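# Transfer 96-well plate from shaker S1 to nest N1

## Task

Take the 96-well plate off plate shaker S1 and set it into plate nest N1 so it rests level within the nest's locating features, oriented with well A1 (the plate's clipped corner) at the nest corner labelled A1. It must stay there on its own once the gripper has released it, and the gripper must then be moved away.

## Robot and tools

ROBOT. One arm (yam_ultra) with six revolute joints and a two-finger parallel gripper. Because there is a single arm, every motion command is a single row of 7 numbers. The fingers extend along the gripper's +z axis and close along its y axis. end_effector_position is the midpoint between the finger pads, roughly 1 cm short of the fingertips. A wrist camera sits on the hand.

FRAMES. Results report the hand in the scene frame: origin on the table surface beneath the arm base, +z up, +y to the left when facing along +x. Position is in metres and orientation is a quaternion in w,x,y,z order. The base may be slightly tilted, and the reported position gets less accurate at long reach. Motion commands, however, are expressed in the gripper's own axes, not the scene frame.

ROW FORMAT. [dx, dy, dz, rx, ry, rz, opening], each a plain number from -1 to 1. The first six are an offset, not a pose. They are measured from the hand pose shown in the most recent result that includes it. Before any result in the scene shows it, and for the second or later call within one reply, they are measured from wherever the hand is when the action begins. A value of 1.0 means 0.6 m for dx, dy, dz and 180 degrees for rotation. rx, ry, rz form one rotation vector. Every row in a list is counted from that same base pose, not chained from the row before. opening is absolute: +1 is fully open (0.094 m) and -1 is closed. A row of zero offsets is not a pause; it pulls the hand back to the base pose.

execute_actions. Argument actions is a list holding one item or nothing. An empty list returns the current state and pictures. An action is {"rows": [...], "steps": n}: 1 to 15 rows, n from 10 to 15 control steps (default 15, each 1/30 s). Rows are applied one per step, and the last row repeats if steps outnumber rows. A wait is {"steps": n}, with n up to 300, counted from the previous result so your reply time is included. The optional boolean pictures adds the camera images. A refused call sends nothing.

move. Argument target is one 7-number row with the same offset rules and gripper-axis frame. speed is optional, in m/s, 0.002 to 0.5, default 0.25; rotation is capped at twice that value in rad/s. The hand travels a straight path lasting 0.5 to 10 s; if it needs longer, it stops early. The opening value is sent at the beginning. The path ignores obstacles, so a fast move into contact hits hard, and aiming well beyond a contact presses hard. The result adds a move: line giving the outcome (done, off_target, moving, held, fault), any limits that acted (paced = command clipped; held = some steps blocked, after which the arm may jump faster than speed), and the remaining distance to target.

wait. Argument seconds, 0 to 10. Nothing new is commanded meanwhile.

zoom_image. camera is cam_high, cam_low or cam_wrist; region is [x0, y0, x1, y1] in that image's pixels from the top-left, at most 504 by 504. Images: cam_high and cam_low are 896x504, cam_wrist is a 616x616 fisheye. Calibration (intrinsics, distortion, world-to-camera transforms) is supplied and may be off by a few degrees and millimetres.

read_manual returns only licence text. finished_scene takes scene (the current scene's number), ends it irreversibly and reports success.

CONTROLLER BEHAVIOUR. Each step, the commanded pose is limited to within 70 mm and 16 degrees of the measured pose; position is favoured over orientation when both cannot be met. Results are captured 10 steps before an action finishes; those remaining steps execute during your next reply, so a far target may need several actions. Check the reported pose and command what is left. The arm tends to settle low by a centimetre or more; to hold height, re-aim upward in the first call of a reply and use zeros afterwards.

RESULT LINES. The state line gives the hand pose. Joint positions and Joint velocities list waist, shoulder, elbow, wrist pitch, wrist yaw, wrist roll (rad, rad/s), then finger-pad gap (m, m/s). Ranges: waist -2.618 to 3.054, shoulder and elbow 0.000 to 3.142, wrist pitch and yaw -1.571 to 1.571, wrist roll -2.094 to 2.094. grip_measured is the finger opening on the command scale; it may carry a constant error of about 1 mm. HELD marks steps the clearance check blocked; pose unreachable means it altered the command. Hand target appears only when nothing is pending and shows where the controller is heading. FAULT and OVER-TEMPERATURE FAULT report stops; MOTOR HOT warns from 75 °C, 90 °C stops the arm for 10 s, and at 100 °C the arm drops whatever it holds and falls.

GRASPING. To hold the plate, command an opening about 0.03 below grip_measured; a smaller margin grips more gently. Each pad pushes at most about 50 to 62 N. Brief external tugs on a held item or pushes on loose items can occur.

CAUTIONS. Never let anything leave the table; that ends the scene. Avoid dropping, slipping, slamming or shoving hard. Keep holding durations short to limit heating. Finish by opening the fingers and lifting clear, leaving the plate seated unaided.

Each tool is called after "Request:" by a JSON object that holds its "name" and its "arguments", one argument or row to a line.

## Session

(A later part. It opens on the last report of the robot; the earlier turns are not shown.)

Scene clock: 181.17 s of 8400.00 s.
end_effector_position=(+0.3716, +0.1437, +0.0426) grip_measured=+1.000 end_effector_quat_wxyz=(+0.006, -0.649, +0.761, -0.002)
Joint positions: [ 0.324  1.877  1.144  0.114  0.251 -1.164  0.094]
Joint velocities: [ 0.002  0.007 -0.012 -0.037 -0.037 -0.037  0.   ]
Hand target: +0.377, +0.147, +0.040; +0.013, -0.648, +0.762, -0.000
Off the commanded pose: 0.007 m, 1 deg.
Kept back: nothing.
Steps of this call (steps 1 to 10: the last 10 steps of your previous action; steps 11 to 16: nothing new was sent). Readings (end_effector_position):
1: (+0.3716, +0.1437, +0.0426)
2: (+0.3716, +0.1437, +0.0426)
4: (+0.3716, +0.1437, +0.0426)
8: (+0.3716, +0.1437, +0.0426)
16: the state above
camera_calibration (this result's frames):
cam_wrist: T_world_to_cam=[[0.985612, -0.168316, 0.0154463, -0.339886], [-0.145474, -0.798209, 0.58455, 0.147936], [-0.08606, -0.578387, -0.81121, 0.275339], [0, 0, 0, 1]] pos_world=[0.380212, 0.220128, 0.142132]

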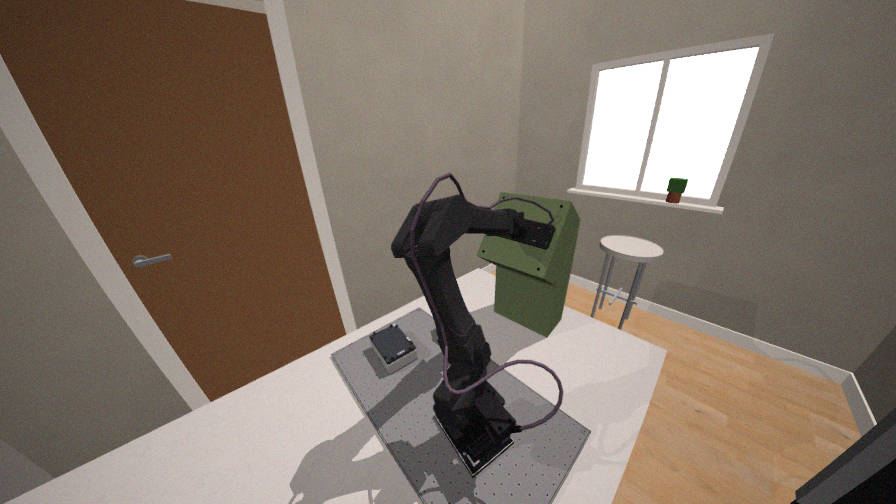

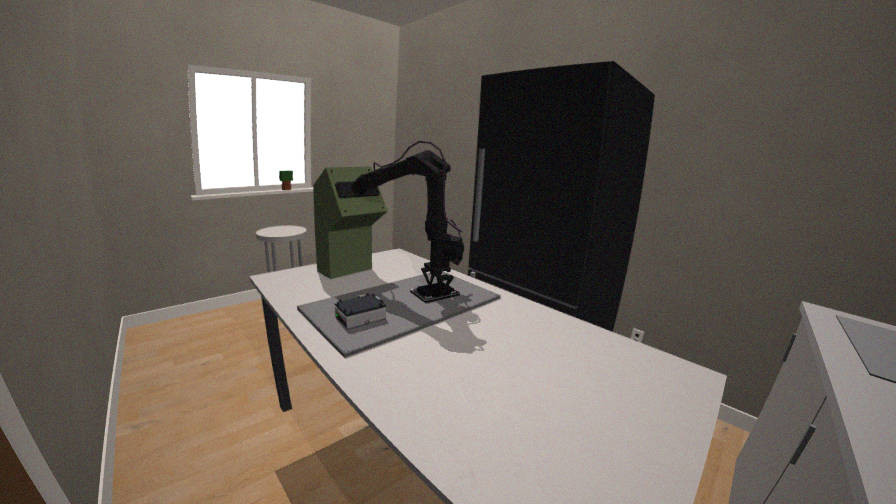

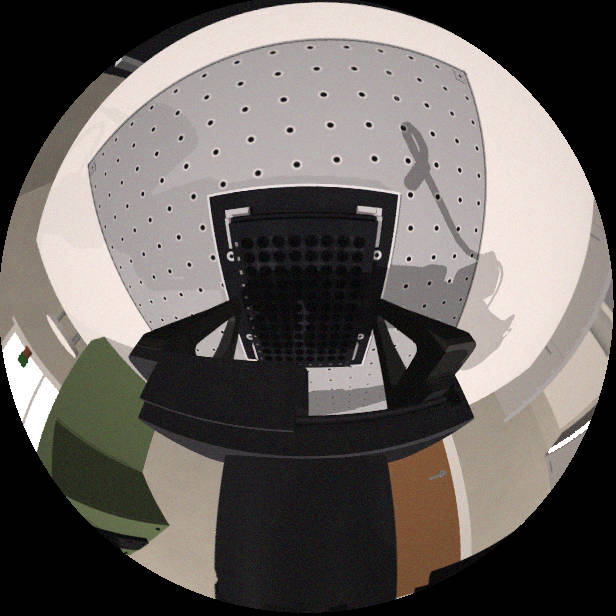

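Request:
{"name": "execute_actions", "arguments": {
  "actions": [
    {"rows": [[0.0116,0.0233,-0.0147,-0.0099,0.0025,0.0,1.0],[0.0116,0.0233,-0.0197,-0.0099,0.0025,0.0,1.0],[0.0116,0.0233,-0.0247,-0.0099,0.0025,0.0,1.0],[0.0116,0.0233,-0.0297,-0.0099,0.0025,0.0,1.0],[0.0116,0.0233,-0.0347,-0.0099,0.0025,0.0,1.0],[0.0116,0.0233,-0.0397,-0.0099,0.0025,0.0,1.0],[0.0116,0.0233,-0.0447,-0.0099,0.0025,0.0,1.0],[0.0116,0.0233,-0.0497,-0.0099,0.0025,0.0,1.0],[0.0116,0.0233,-0.0547,-0.0099,0.0025,0.0,1.0],[0.0116,0.0233,-0.0597,-0.0099,0.0025,0.0,1.0],[0.0116,0.0233,-0.0647,-0.0099,0.0025,0.0,1.0],[0.0116,0.0233,-0.0697,-0.0099,0.0025,0.0,1.0],[0.0116,0.0233,-0.0747,-0.0099,0.0025,0.0,1.0],[0.0116,0.0233,-0.0797,-0.0099,0.0025,0.0,1.0],[0.0116,0.0233,-0.0847,-0.0099,0.0025,0.0,1.0]], "steps": 15}
  ]
}}

Request:
{"name": "execute_actions", "arguments": {
  "actions": [
    {"steps": 18}
  ],
  "pictures": true
}}

Request:
{"name": "zoom_image", "arguments": {
  "camera": "cam_wrist",
  "region": [215, 160, 395, 340]
}}

Scene clock: 184.10 s of 8400.00 s.
end_effector_position=(+0.3653, +0.1391, +0.0528) grip_measured=+1.000 end_effector_quat_wxyz=(+0.000, -0.649, +0.760, +0.000)
Joint positions: [ 0.324  1.835  1.1    0.103  0.252 -1.162  0.094]
Joint velocities: [ 0.017 -0.335 -0.271 -0.11   0.037  0.081  0.   ]
Steps of this call (steps 1 to 83: nothing new was sent; steps 84 to 88: the first 5 steps of this action). Readings (end_effector_position):
84: (+0.3712, +0.1435, +0.0432)
85: (+0.3697, +0.1426, +0.0449)
87: (+0.3664, +0.1403, +0.0500)
88: the state above

Scene clock: 184.70 s of 8400.00 s.
end_effector_position=(+0.3727, +0.1378, +0.0905) grip_measured=+1.000 end_effector_quat_wxyz=(+0.007, -0.646, +0.763, -0.005)
Joint positions: [ 0.345  1.694  1.035  0.041  0.272 -1.146  0.094]
Joint velocities: [-0.002  0.007 -0.007 -0.11   0.051 -0.051  0.   ]
Hand target: +0.357, +0.139, +0.092; -0.007, -0.649, +0.761, +0.007
Off the commanded pose: 0.017 m, 2 deg.
Kept back: nothing.
Steps of this call (steps 1 to 10: the last 10 steps of your previous action; steps 11 to 18: nothing new was sent). Readings (end_effector_position):
1: (+0.3651, +0.1381, +0.0556)
2: (+0.3656, +0.1372, +0.0586)
4: (+0.3674, +0.1357, +0.0647)
8: (+0.3718, +0.1361, +0.0777)
18: the state above
camera_calibration (this result's frames):
cam_wrist: T_world_to_cam=[[0.984356, -0.1749, 0.0212792, -0.341863], [-0.153948, -0.795058, 0.586671, 0.117885], [-0.0856904, -0.580769, -0.809546, 0.310925], [0, 0, 0, 1]] pos_world=[0.381307, 0.214509, 0.189822]

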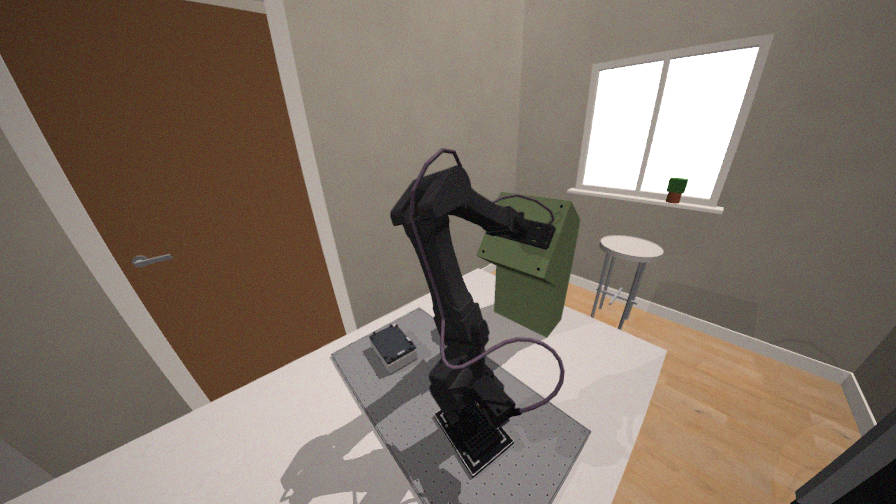

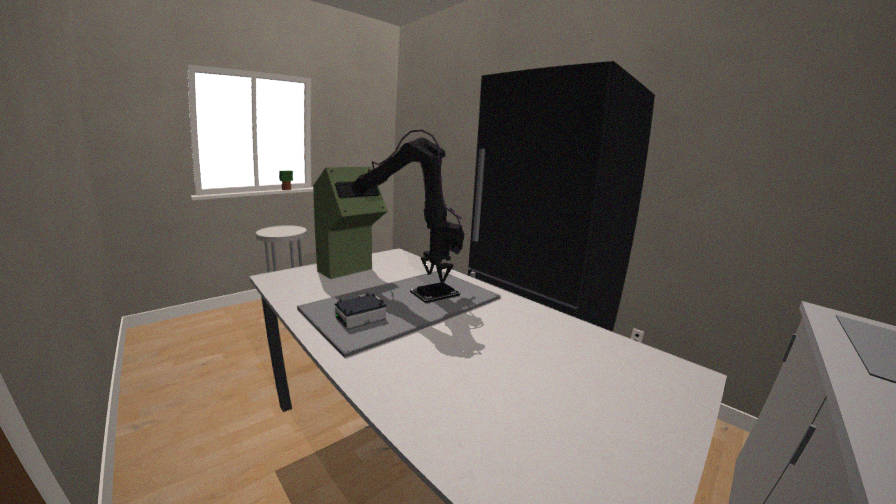

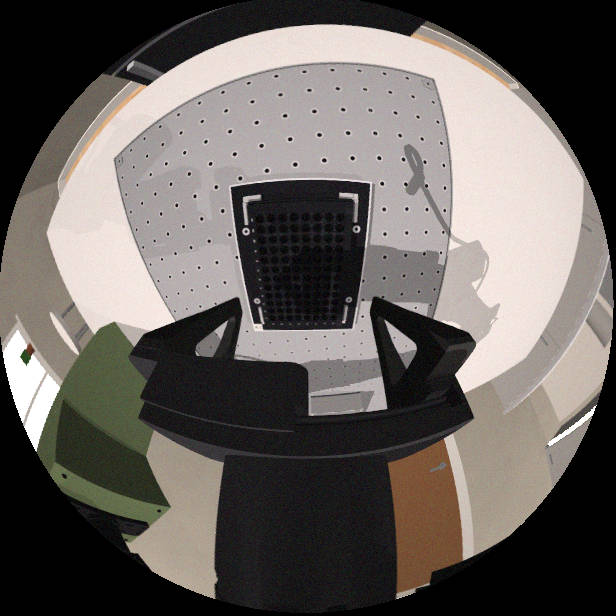

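Region (215, 160, 395, 340) of cam_wrist's 616x616 image, scaled by 2.800, with more detail than that image has.

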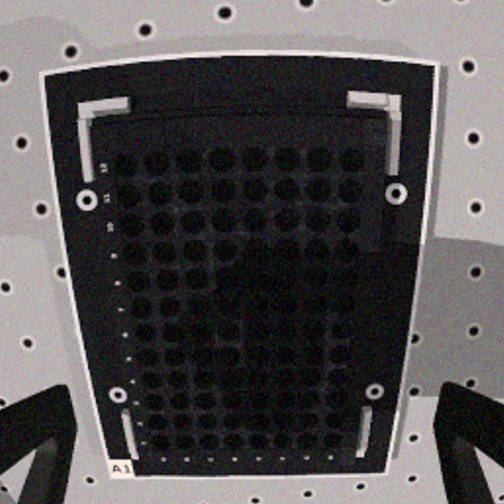

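Request:
{"name": "execute_actions", "arguments": {
  "actions": []
}}

Scene clock: 185.27 s of 8400.00 s.
end_effector_position=(+0.3716, +0.1372, +0.0905) grip_measured=+1.000 end_effector_quat_wxyz=(+0.004, -0.647, +0.763, -0.005)
Joint positions: [ 0.345  1.694  1.035  0.036  0.274 -1.145  0.094]
Joint velocities: [-0.012 -0.007  0.002 -0.037 -0.007 -0.007  0.   ]
Hand target: +0.357, +0.139, +0.092; -0.007, -0.649, +0.761, +0.007
Off the commanded pose: 0.016 m, 2 deg.
Kept back: nothing.
Steps of this call (steps 1 to 17: nothing new was sent). Readings (end_effector_position):
1: (+0.3724, +0.1377, +0.0905)
2: (+0.3723, +0.1376, +0.0905)
4: (+0.3719, +0.1374, +0.0905)
8: (+0.3717, +0.1373, +0.0905)
17: the state above
camera_calibration (this result's frames):
cam_wrist: T_world_to_cam=[[0.984532, -0.174322, 0.0175962, -0.340702], [-0.151041, -0.793545, 0.589468, 0.115731], [-0.0887936, -0.583008, -0.8076, 0.311771], [0, 0, 0, 1]] pos_world=[0.380595, 0.214211, 0.189562]

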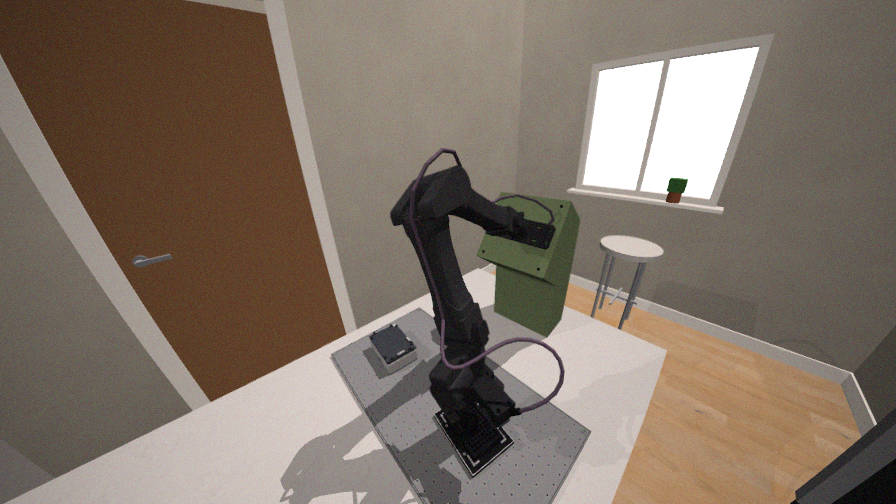

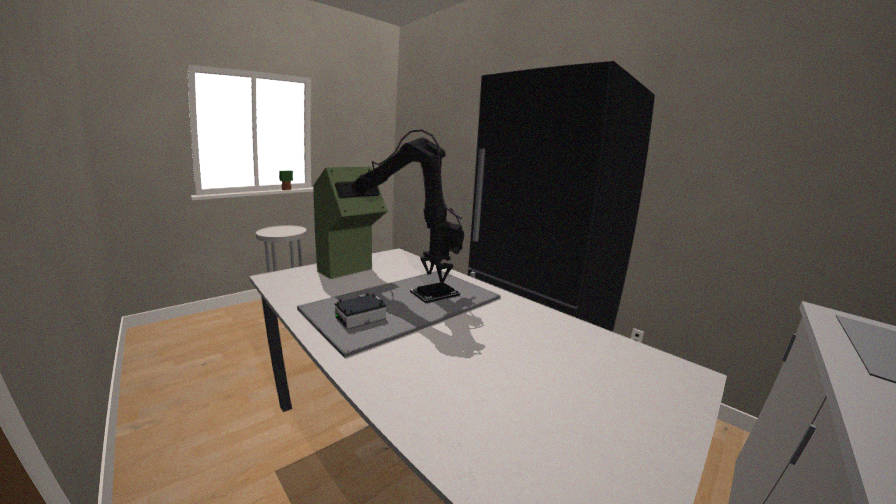

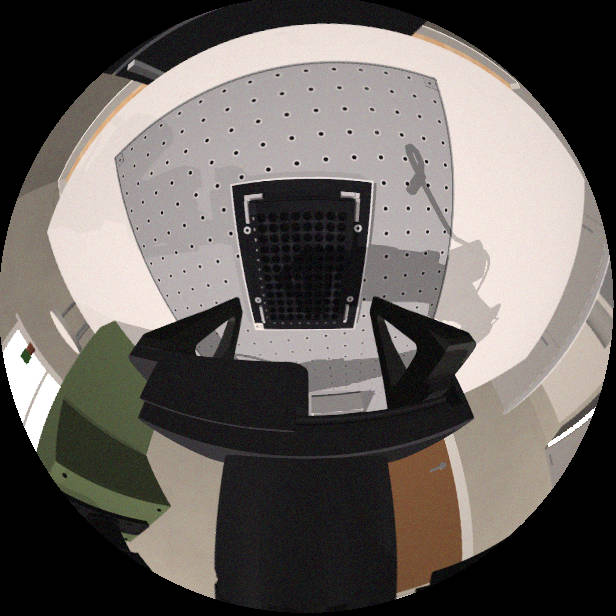

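Request:
{"name": "move", "arguments": {
  "target": [0.1, 0, -0.15, 0, 0, 0, 1.0],
  "speed": 0.2
}}

Scene clock: 186.67 s of 8400.00 s.
end_effector_position=(+0.3761, +0.0800, +0.1821) grip_measured=+1.000 end_effector_quat_wxyz=(+0.016, -0.641, +0.767, -0.020)
Joint positions: [ 0.236  1.272  0.838 -0.138  0.199 -1.204  0.094]
Joint velocities: [-0.012  0.017  0.012  0.007  0.022  0.037  0.   ]
Hand target: +0.361, +0.079, +0.181; +0.004, -0.647, +0.763, -0.005
Off the commanded pose: 0.016 m, 2 deg.
Kept back: nothing.
move: off_target
camera_calibration (this result's frames):
cam_wrist: T_world_to_cam=[[0.980726, -0.187133, 0.0561903, -0.361325], [-0.183919, -0.787091, 0.58878, 0.0289552], [-0.0659535, -0.587766, -0.806338, 0.344414], [0, 0, 0, 1]] pos_world=[0.382401, 0.157609, 0.280969]

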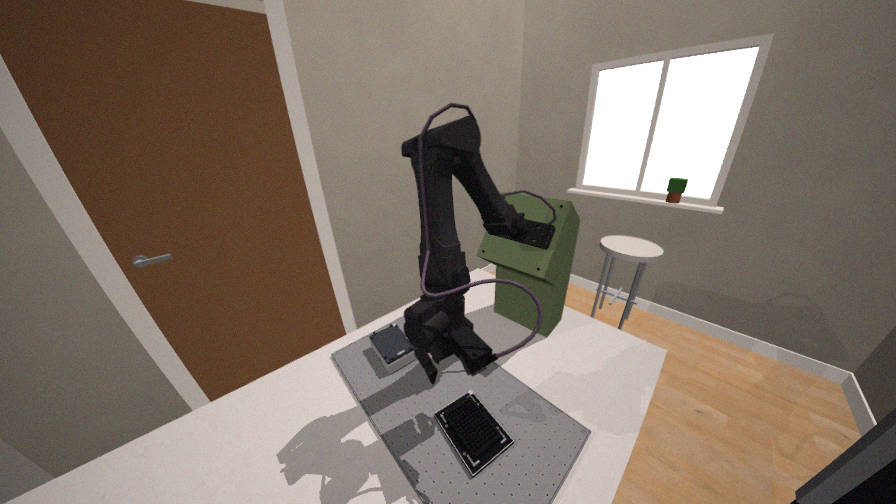

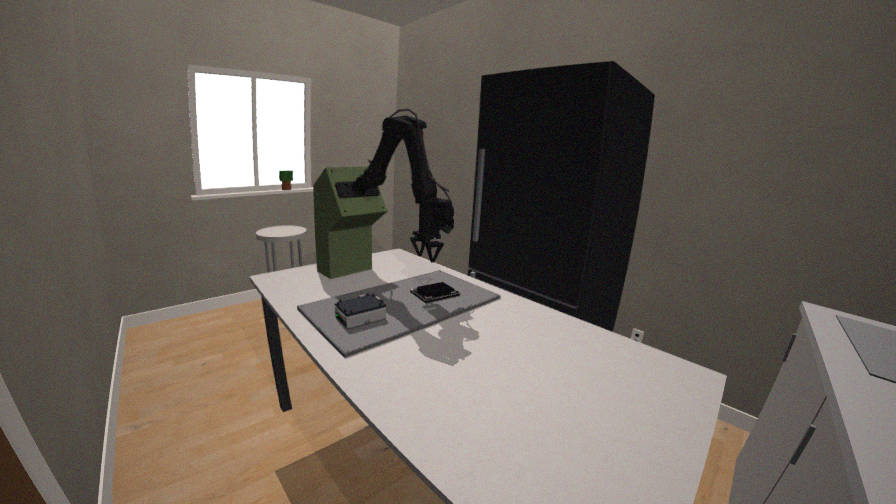

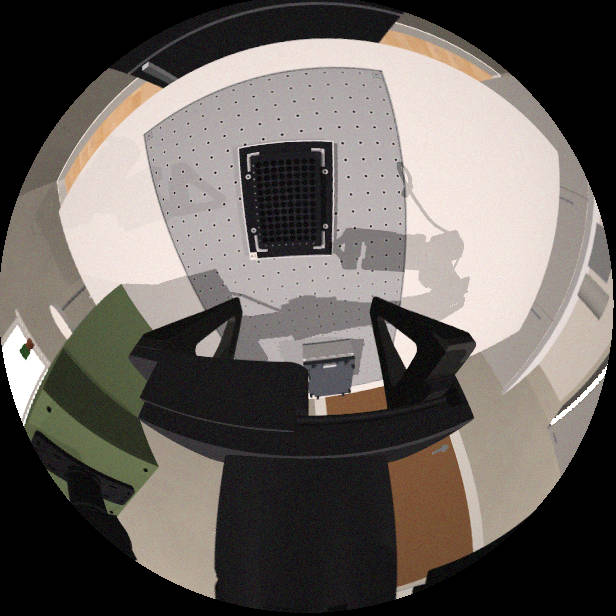

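Request:
{"name": "zoom_image", "arguments": {
  "camera": "cam_wrist",
  "region": [220, 125, 360, 275]
}}

Request:
{"name": "zoom_image", "arguments": {
  "camera": "cam_high",
  "region": [420, 380, 530, 485]
}}

Region (220, 125, 360, 275) of cam_wrist's 616x616 image, scaled by 3.360, with more detail than that image has; it fills the left 470 columns of this view, and the rest is white.

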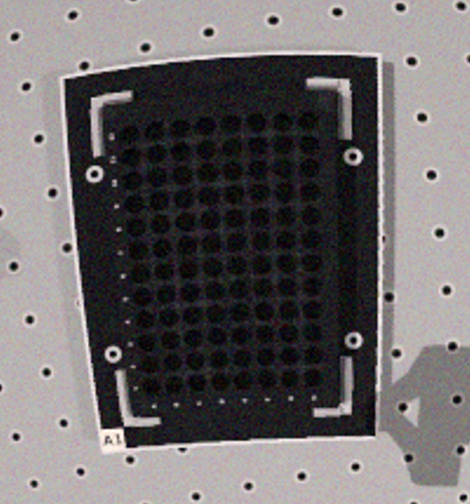

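Region (420, 380, 530, 485) of cam_high's 896x504 image, scaled by 4.582, with more detail than that image has; it fills the top 481 rows of this view, and the rest is white.

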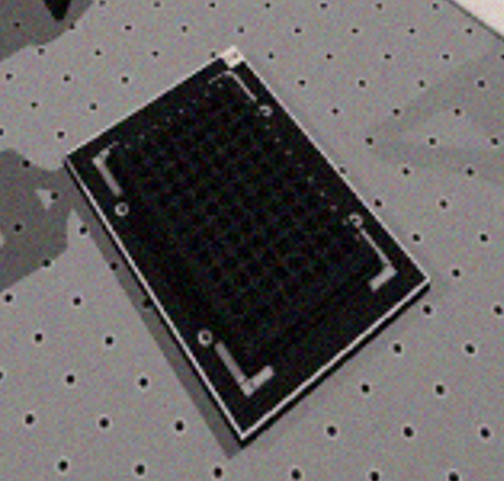

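The plate is seated within all four locators, with A1 at the marked corner.

Request:
{"name": "finished_scene", "arguments": {
  "scene": 2
}}

The scene is finished: the task was done.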